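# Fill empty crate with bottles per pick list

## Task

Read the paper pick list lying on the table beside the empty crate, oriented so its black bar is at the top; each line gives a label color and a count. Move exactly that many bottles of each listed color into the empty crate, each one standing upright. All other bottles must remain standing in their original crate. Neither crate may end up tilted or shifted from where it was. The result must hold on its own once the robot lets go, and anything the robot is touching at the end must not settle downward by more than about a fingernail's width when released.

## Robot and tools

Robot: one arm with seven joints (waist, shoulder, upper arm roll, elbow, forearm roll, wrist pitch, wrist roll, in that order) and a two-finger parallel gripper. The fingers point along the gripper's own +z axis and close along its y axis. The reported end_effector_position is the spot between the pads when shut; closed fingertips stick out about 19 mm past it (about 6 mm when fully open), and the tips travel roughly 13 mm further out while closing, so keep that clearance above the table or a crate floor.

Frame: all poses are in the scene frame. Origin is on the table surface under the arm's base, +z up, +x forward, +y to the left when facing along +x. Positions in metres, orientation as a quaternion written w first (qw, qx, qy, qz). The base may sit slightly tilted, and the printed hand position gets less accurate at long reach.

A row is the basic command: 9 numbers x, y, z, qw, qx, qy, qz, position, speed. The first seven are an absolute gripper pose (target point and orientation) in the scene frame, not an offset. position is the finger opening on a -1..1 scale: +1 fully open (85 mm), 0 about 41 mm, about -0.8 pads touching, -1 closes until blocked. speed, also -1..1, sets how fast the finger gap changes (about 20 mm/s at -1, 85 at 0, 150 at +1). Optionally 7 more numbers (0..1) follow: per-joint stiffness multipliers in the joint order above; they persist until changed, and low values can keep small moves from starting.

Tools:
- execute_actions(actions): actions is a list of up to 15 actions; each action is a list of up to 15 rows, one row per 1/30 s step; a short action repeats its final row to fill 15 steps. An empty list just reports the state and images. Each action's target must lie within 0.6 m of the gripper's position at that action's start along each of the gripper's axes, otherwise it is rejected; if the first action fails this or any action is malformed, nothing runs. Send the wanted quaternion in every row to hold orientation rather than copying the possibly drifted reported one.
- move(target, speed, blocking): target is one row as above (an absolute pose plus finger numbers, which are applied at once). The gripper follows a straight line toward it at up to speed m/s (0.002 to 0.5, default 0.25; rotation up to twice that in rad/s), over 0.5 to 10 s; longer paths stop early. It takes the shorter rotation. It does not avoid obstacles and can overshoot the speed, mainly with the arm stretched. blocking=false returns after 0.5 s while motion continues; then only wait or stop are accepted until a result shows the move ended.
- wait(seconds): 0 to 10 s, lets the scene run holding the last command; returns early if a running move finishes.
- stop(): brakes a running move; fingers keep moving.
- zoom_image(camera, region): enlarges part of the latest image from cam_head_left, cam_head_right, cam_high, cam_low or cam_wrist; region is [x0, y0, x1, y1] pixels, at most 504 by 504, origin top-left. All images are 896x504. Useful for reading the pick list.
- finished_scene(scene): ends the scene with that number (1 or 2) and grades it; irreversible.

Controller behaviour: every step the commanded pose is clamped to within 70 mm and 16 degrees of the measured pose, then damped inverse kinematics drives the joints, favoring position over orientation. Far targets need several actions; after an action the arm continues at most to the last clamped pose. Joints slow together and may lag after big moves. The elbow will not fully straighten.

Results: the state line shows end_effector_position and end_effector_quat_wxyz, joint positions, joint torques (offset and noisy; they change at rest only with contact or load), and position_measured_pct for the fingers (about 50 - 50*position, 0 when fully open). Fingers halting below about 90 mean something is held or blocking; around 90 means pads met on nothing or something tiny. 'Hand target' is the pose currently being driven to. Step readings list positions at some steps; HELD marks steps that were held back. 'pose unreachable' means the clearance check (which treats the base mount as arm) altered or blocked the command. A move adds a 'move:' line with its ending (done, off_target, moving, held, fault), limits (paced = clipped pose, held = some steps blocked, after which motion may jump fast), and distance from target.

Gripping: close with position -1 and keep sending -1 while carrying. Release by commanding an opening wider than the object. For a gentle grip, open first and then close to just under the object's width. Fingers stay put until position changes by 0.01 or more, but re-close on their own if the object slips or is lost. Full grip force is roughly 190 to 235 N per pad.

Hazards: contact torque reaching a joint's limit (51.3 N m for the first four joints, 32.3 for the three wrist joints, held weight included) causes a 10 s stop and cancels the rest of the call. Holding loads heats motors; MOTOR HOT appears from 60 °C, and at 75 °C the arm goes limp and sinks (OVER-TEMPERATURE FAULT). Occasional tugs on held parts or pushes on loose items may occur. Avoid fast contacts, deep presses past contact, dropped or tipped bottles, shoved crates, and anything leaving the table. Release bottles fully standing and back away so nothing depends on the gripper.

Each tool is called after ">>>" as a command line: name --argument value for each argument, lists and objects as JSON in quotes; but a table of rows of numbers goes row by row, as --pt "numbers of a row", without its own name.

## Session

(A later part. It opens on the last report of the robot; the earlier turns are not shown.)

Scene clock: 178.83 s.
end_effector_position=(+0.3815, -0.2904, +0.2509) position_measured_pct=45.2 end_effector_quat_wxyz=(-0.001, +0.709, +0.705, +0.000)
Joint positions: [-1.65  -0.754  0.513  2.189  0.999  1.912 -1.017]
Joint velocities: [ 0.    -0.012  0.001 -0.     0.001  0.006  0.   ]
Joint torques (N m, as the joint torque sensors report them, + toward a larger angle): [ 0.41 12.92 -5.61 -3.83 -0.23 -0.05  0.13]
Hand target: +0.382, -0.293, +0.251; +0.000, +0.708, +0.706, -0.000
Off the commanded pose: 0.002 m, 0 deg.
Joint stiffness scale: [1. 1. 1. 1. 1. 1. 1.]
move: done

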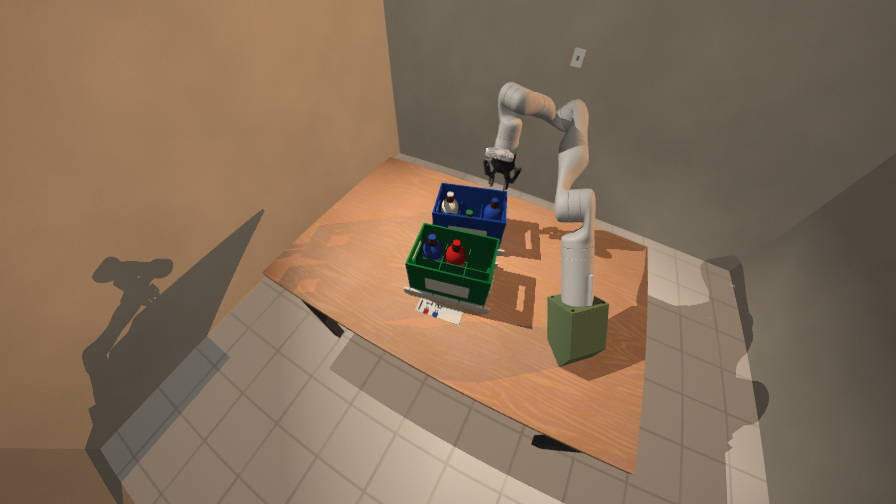

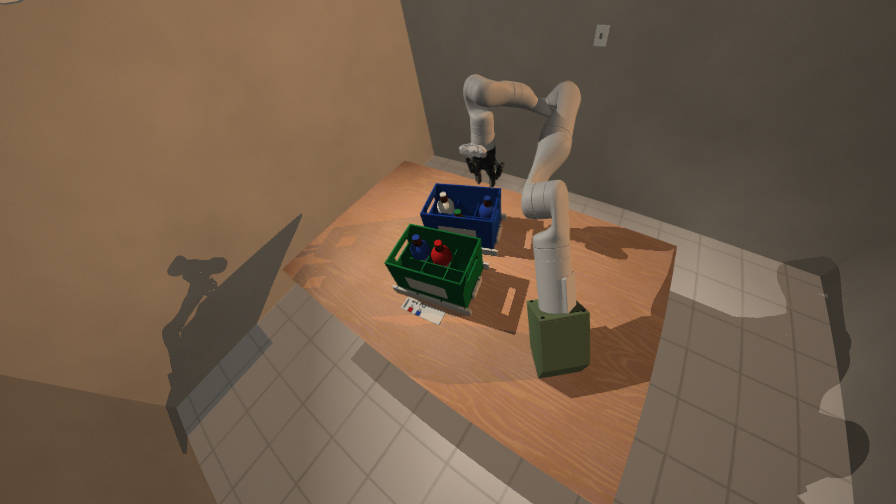

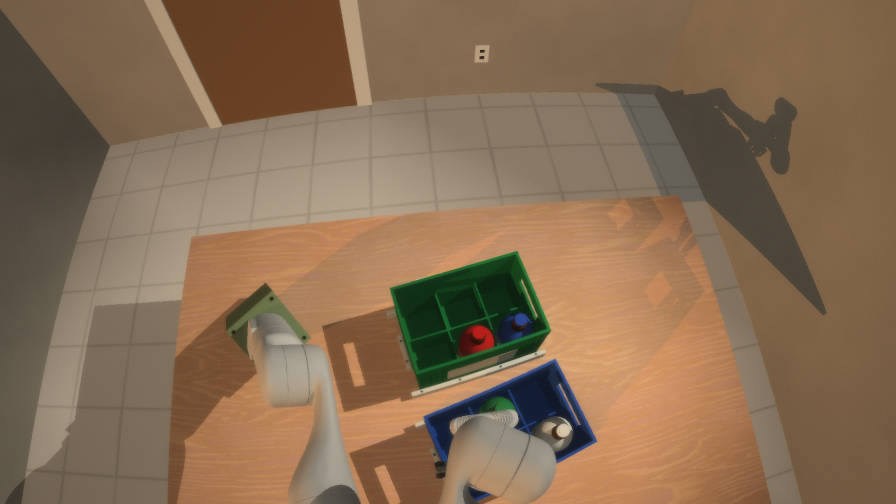

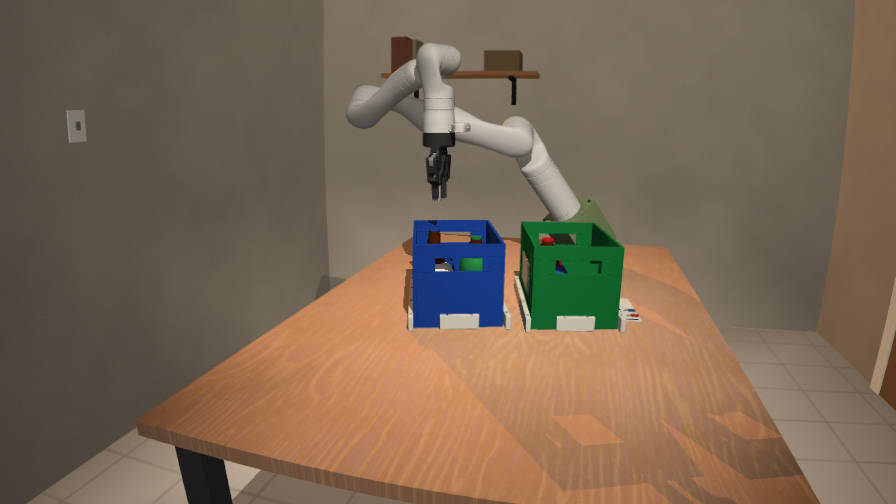

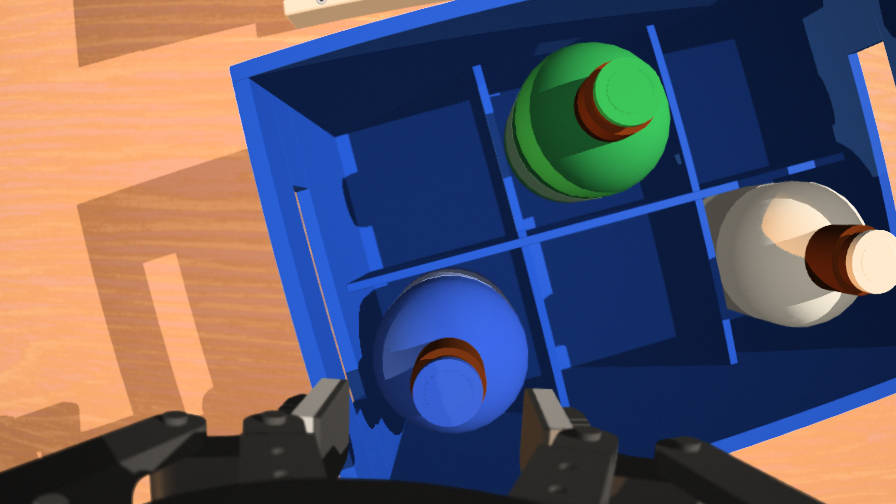

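>>> move --target '[0.385,-0.296,0.152,0,0.707,0.707,0,0.1,0]' --speed 0.06

>>> move --target '[0.385,-0.296,0.152,0,0.707,0.707,0,-1,0]'

>>> move --target '[0.385,-0.296,0.37,0,0.707,0.707,0,-1,0]' --speed 0.15

>>> move --target '[0.338,-0.028,0.36,0,0.707,0.707,0,-1,0]' --speed 0.15

>>> move --target '[0.338,-0.028,0.27,0,0.707,0.707,0,-1,0]' --speed 0.04

Scene clock: 189.57 s.
end_effector_position=(+0.3843, -0.2985, +0.1532) position_measured_pct=45.2 end_effector_quat_wxyz=(-0.001, +0.713, +0.701, -0.003)
Joint positions: [-1.719 -0.911  0.792  2.3    1.257  1.825 -1.   ]
Joint velocities: [-0.01  -0.013 -0.     0.     0.001  0.    -0.   ]
Joint torques (N m, as the joint torque sensors report them, + toward a larger angle): [ 0.82 13.76 -5.92 -2.05 -0.19  0.1   0.21]
Hand target: +0.385, -0.297, +0.152; +0.000, +0.707, +0.707, -0.000
Off the commanded pose: 0.003 m, 1 deg.
Joint stiffness scale: [1. 1. 1. 1. 1. 1. 1.]
move: done

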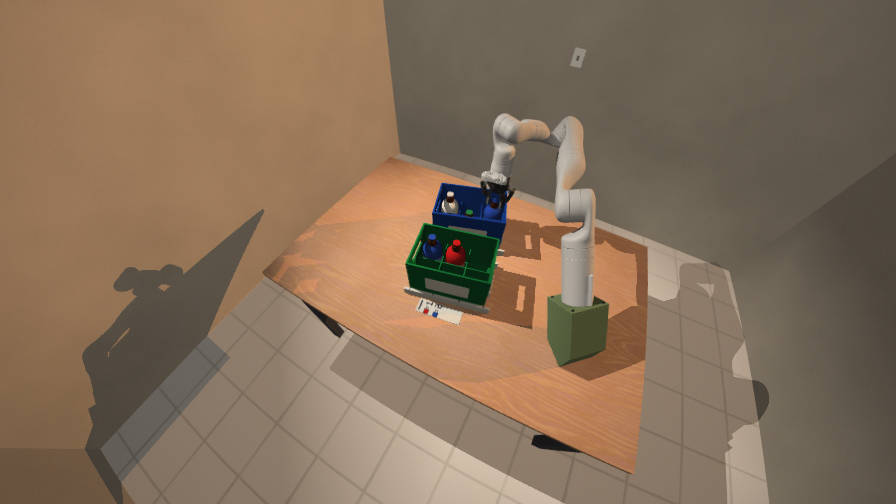

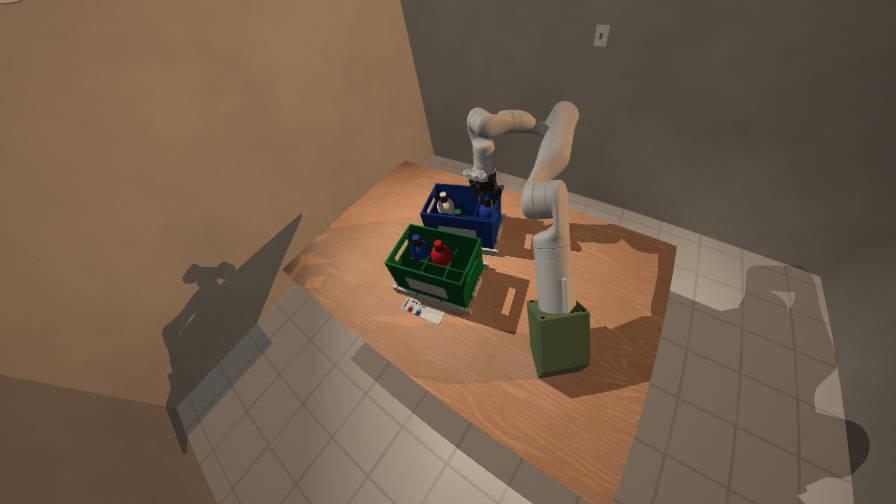

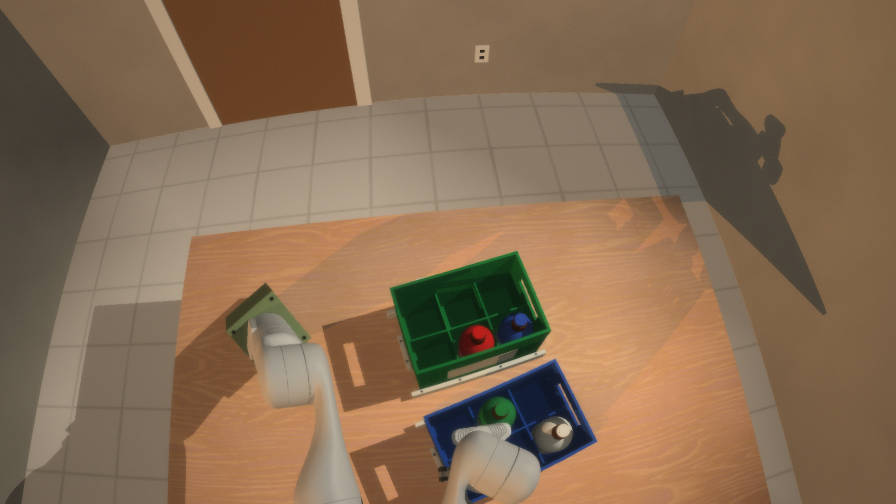

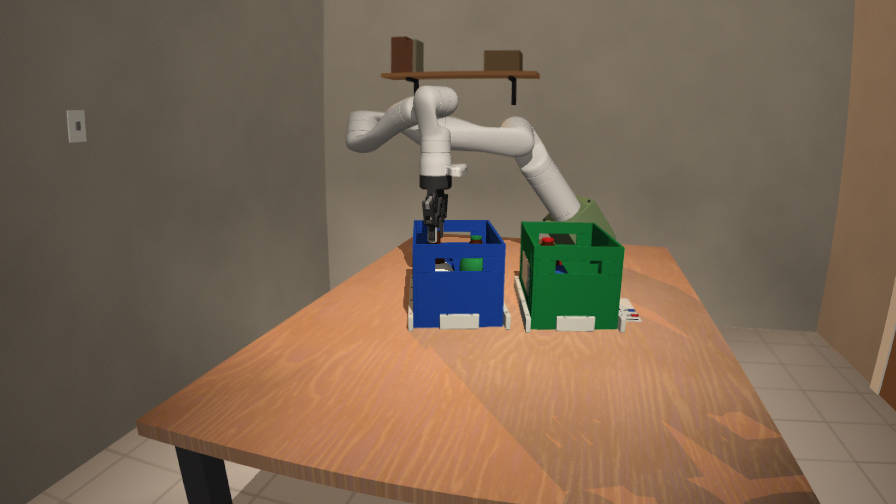

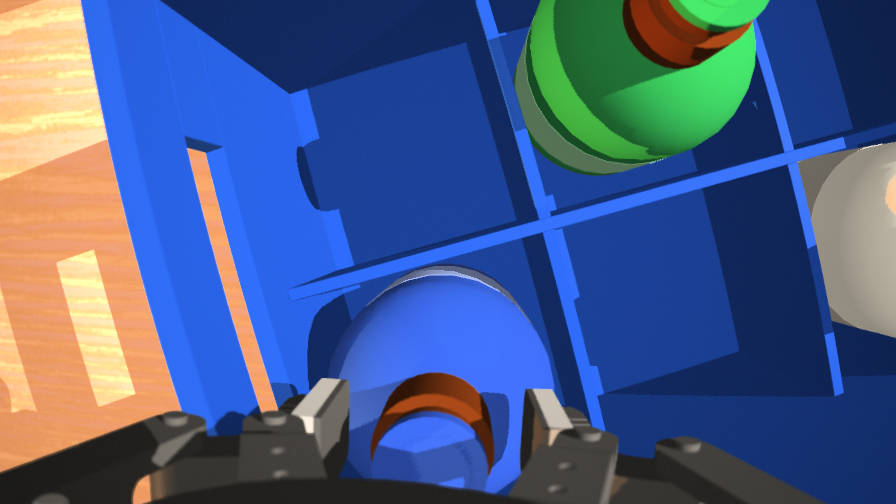

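Scene clock: 190.27 s.
end_effector_position=(+0.3849, -0.2981, +0.1537) position_measured_pct=64.7 end_effector_quat_wxyz=(-0.000, +0.713, +0.701, -0.002)
Joint positions: [-1.72  -0.911  0.79   2.3    1.257  1.825 -1.   ]
Joint velocities: [-0.     0.001 -0.    -0.     0.001  0.    -0.   ]
Joint torques (N m, as the joint torque sensors report them, + toward a larger angle): [-0.57 10.04 -3.68 -1.53  1.08 -2.04  0.09]
Hand target: +0.385, -0.296, +0.152; +0.000, +0.707, +0.707, -0.000
Off the commanded pose: 0.003 m, 1 deg.
Joint stiffness scale: [1. 1. 1. 1. 1. 1. 1.]
move: done

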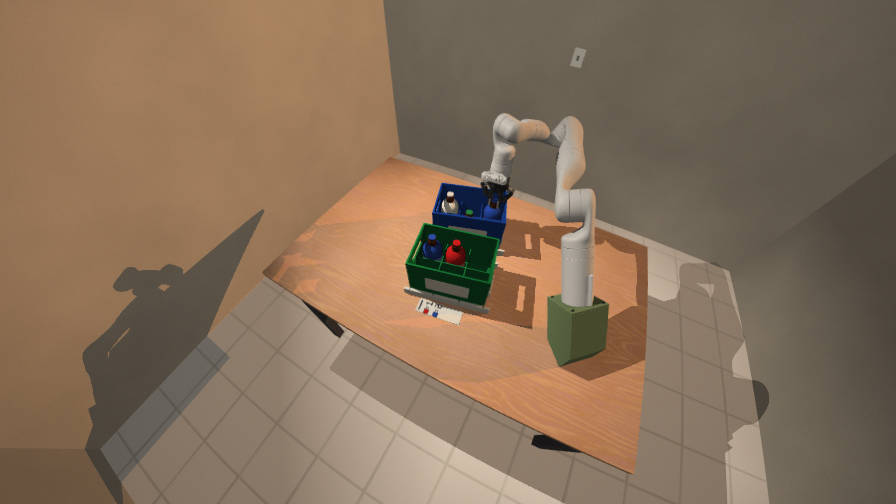

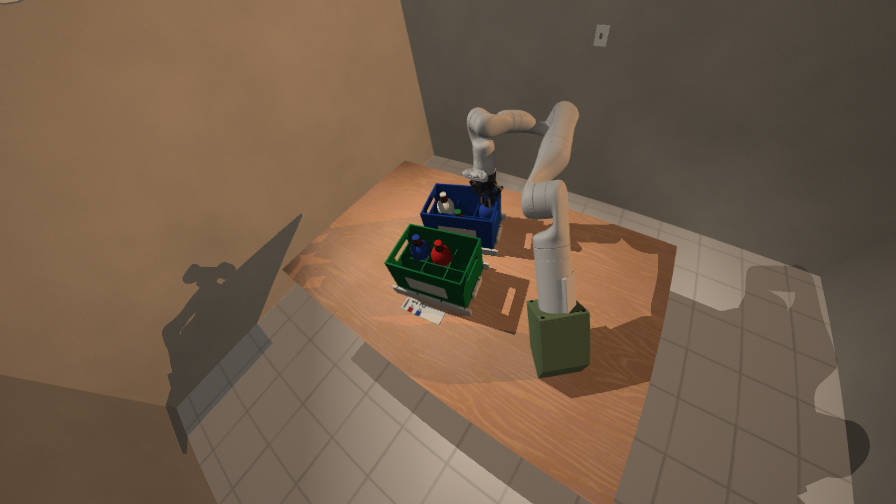

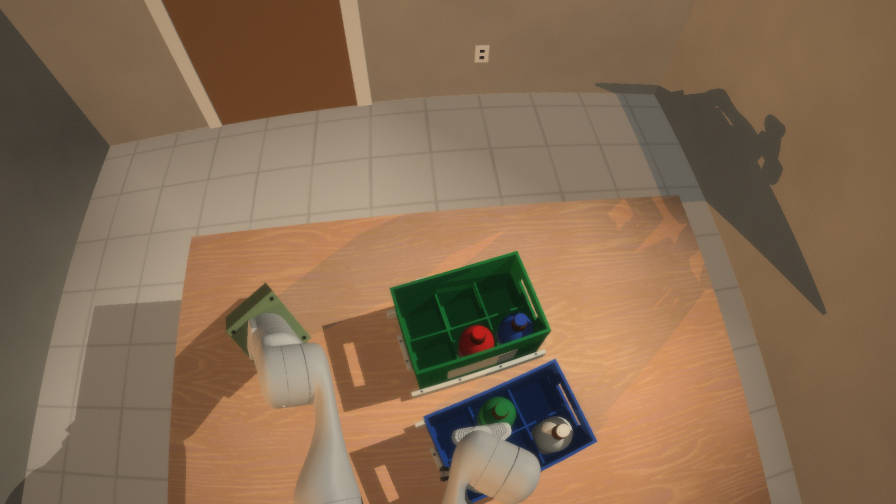

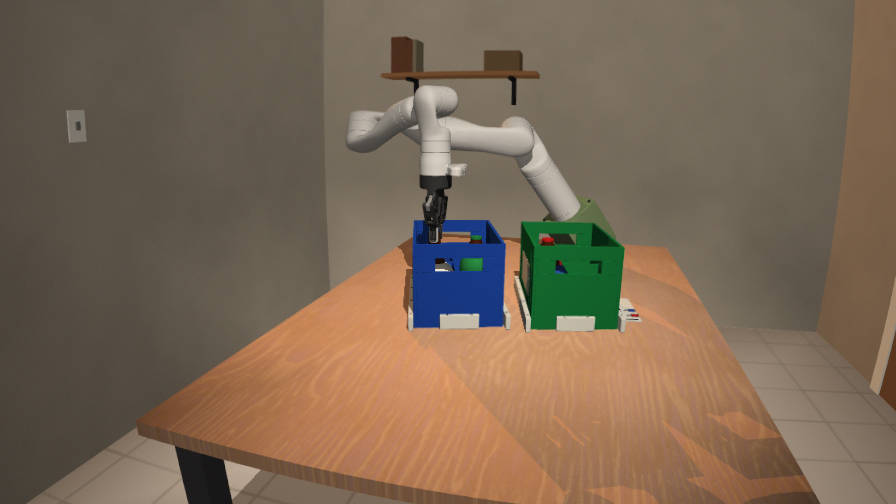

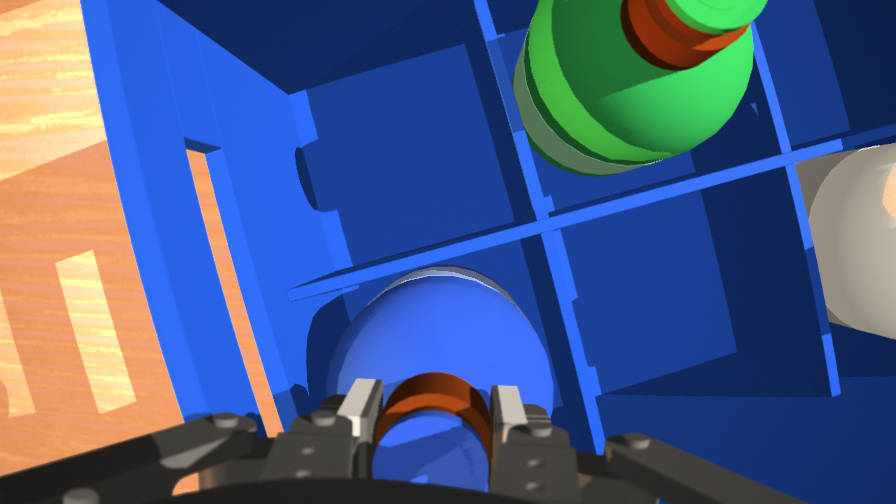

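Scene clock: 192.17 s.
end_effector_position=(+0.3862, -0.2935, +0.3685) position_measured_pct=64.7 end_effector_quat_wxyz=(+0.001, +0.710, +0.704, +0.004)
Joint positions: [-1.587 -0.603  0.256  1.929  0.833  2.097 -0.994]
Joint velocities: [ 0.018  0.009 -0.001 -0.002 -0.002 -0.     0.002]
Joint torques (N m, as the joint torque sensors report them, + toward a larger angle): [ 0.04 12.71 -6.58 -5.48 -0.24  0.09  0.06]
Hand target: +0.385, -0.295, +0.370; -0.001, +0.707, +0.708, +0.000
Off the commanded pose: 0.003 m, 1 deg.
Joint stiffness scale: [1. 1. 1. 1. 1. 1. 1.]
joint sent to its limit — the command would take joint 6 (wrist pitch) past its upper limit, so that joint was sent only as far as its limit.
move: done

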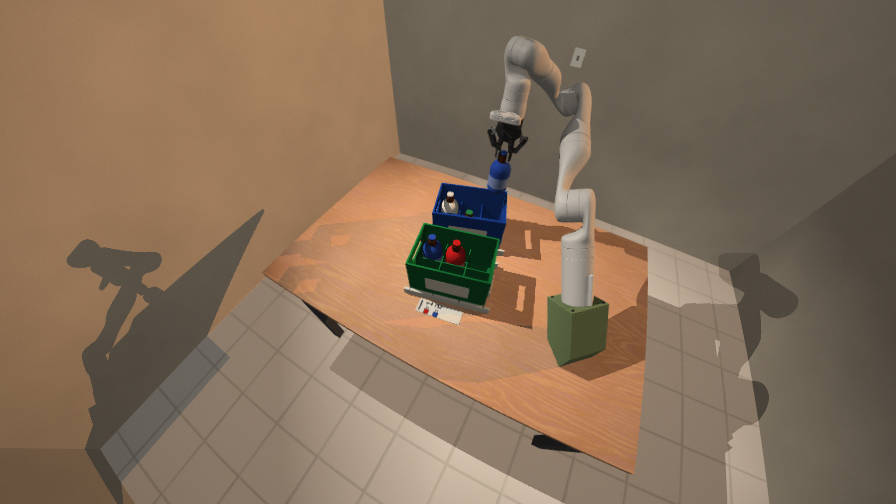

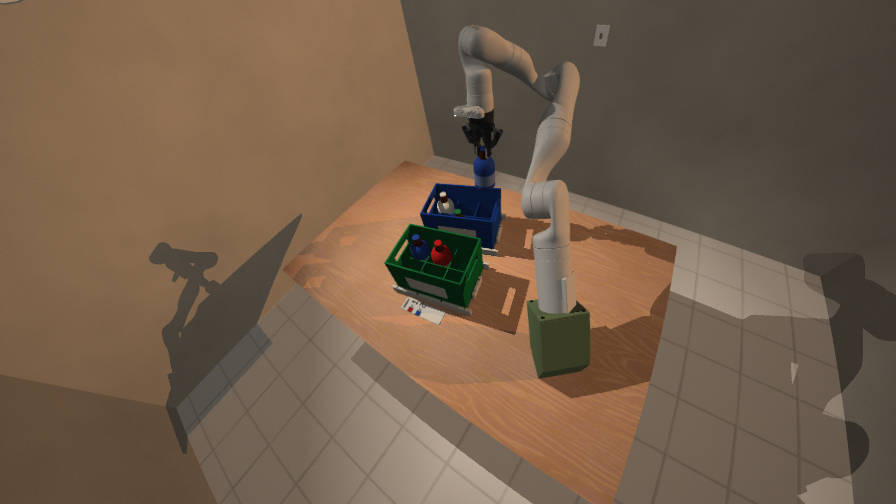

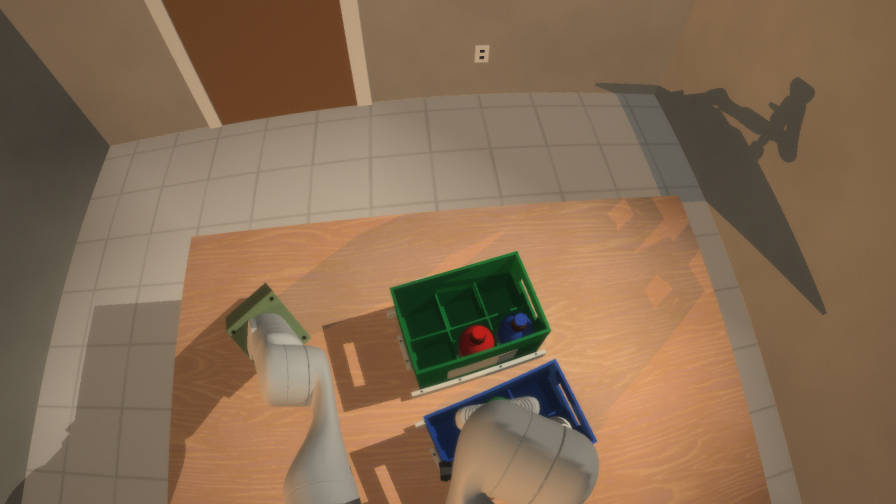

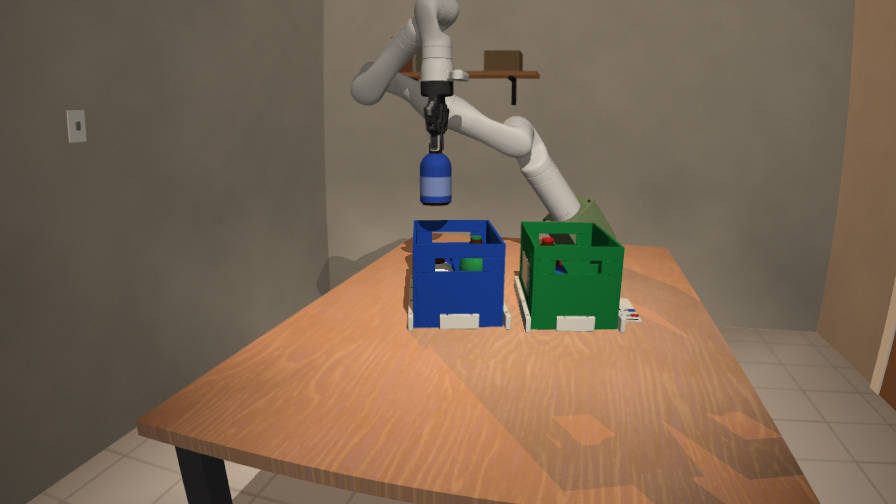

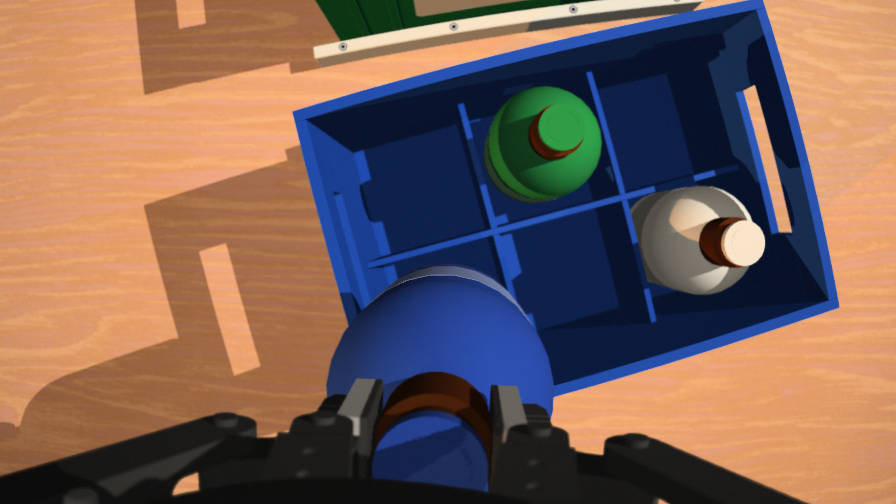

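Scene clock: 194.40 s.
end_effector_position=(+0.3391, -0.0317, +0.3576) position_measured_pct=64.7 end_effector_quat_wxyz=(+0.003, +0.703, +0.711, -0.002)
Joint positions: [-1.642  0.028  0.25   2.094  0.55   1.494 -1.472]
Joint velocities: [-0.     0.016  0.    -0.001  0.     0.    -0.   ]
Joint torques (N m, as the joint torque sensors report them, + toward a larger angle): [-5.42  1.51 -4.77 -8.69 -0.14  0.17  0.15]
Hand target: +0.338, -0.027, +0.359; +0.000, +0.707, +0.708, +0.000
Off the commanded pose: 0.005 m, 1 deg.
Joint stiffness scale: [1. 1. 1. 1. 1. 1. 1.]
move: off_target

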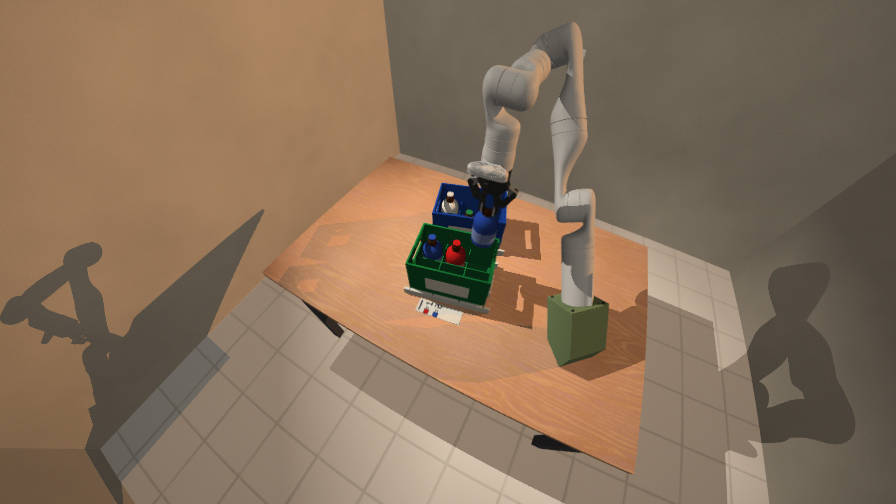

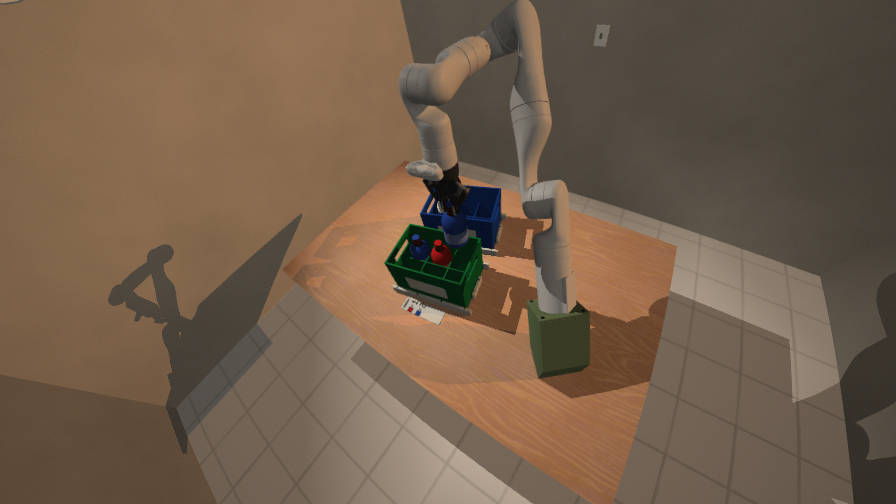

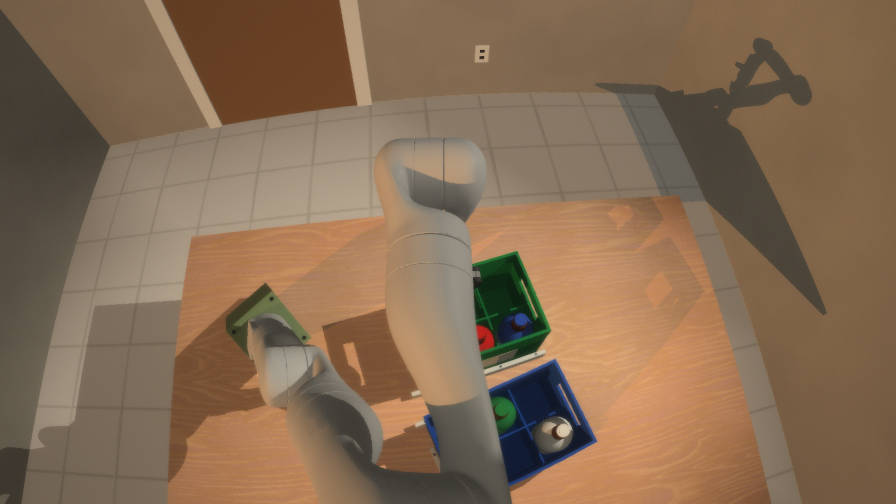

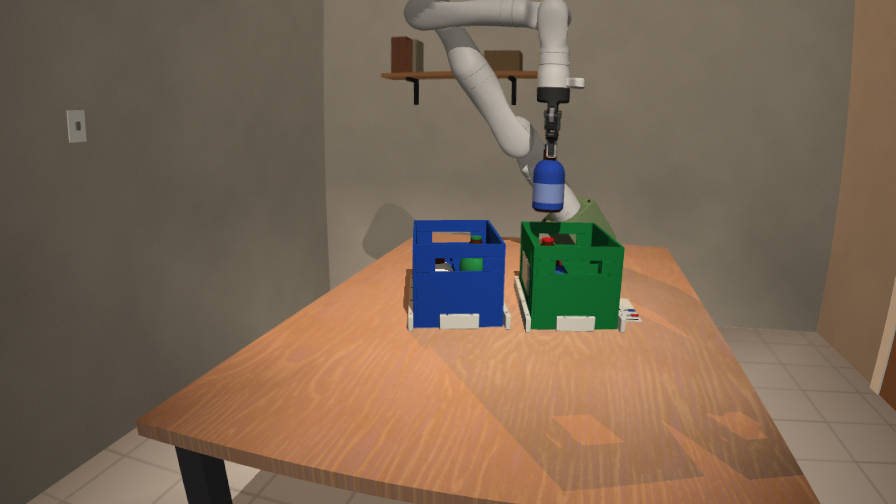

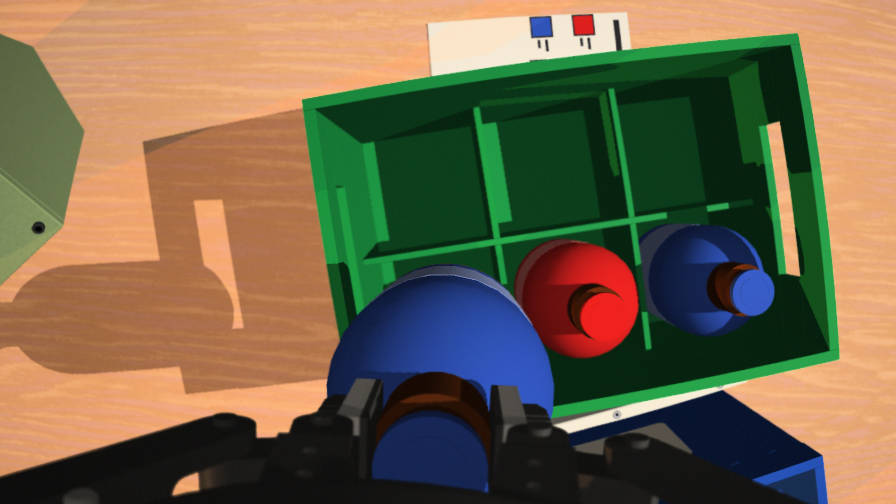

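Scene clock: 196.93 s.
end_effector_position=(+0.3381, -0.0271, +0.2721) position_measured_pct=64.7 end_effector_quat_wxyz=(-0.001, +0.704, +0.711, +0.001)
Joint positions: [-1.569  0.102  0.374  2.292  0.651  1.164 -1.483]
Joint velocities: [-0.     0.006  0.007  0.001  0.001 -0.003 -0.   ]
Joint torques (N m, as the joint torque sensors report them, + toward a larger angle): [-5.64 -0.15 -4.25 -7.41 -0.19 -0.02  0.2 ]
Hand target: +0.338, -0.028, +0.270; +0.000, +0.707, +0.707, -0.000
Off the commanded pose: 0.002 m, 1 deg.
Joint stiffness scale: [1. 1. 1. 1. 1. 1. 1.]
move: done

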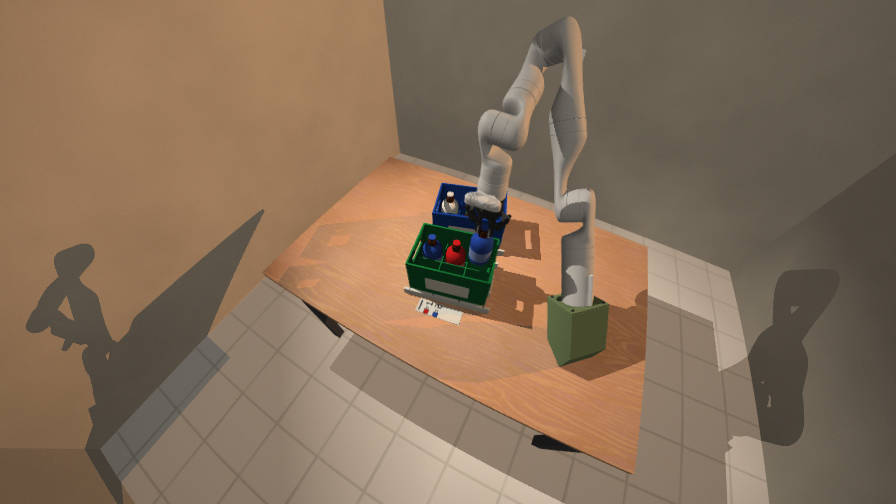

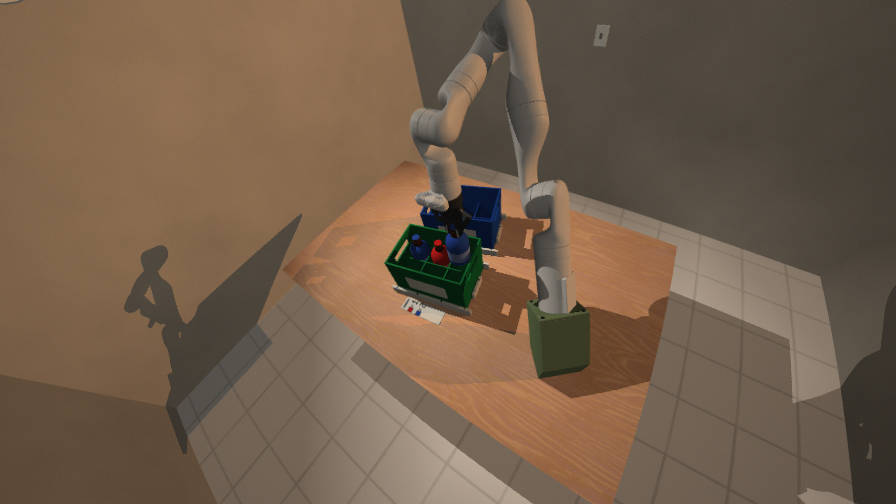

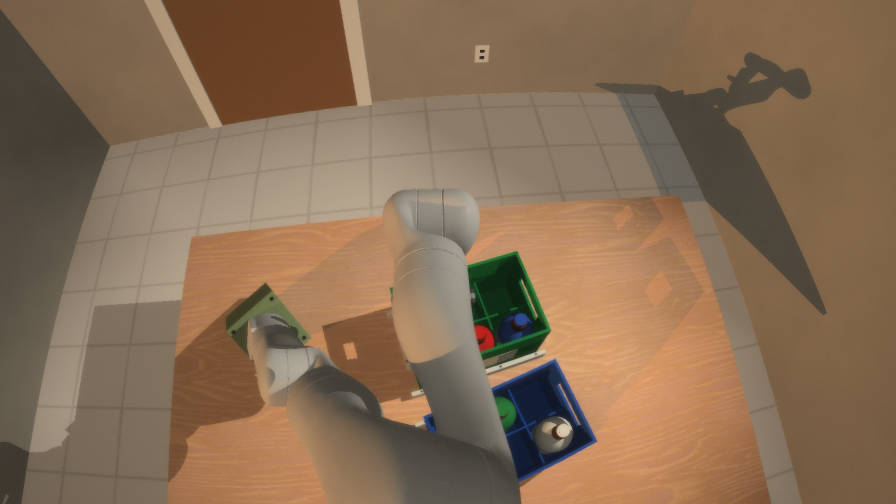

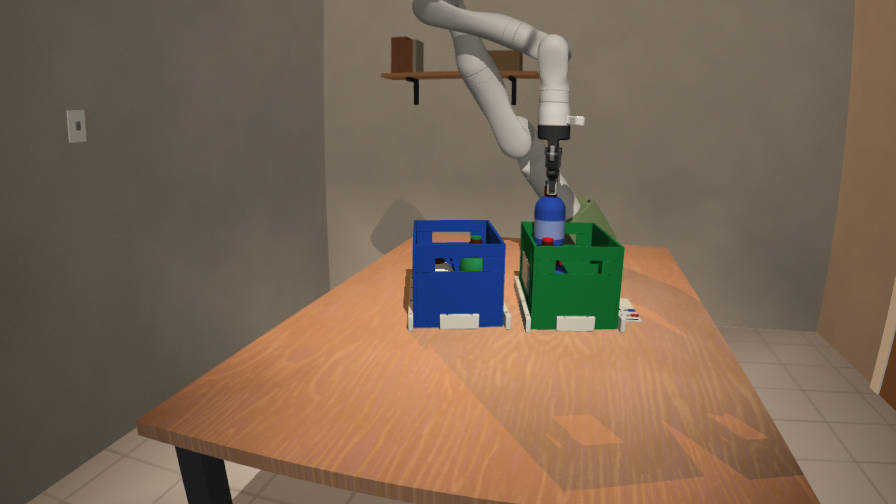

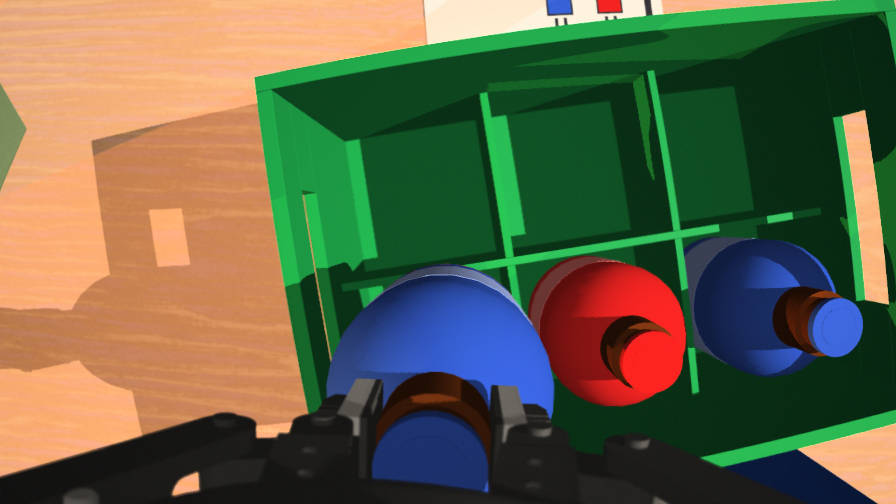

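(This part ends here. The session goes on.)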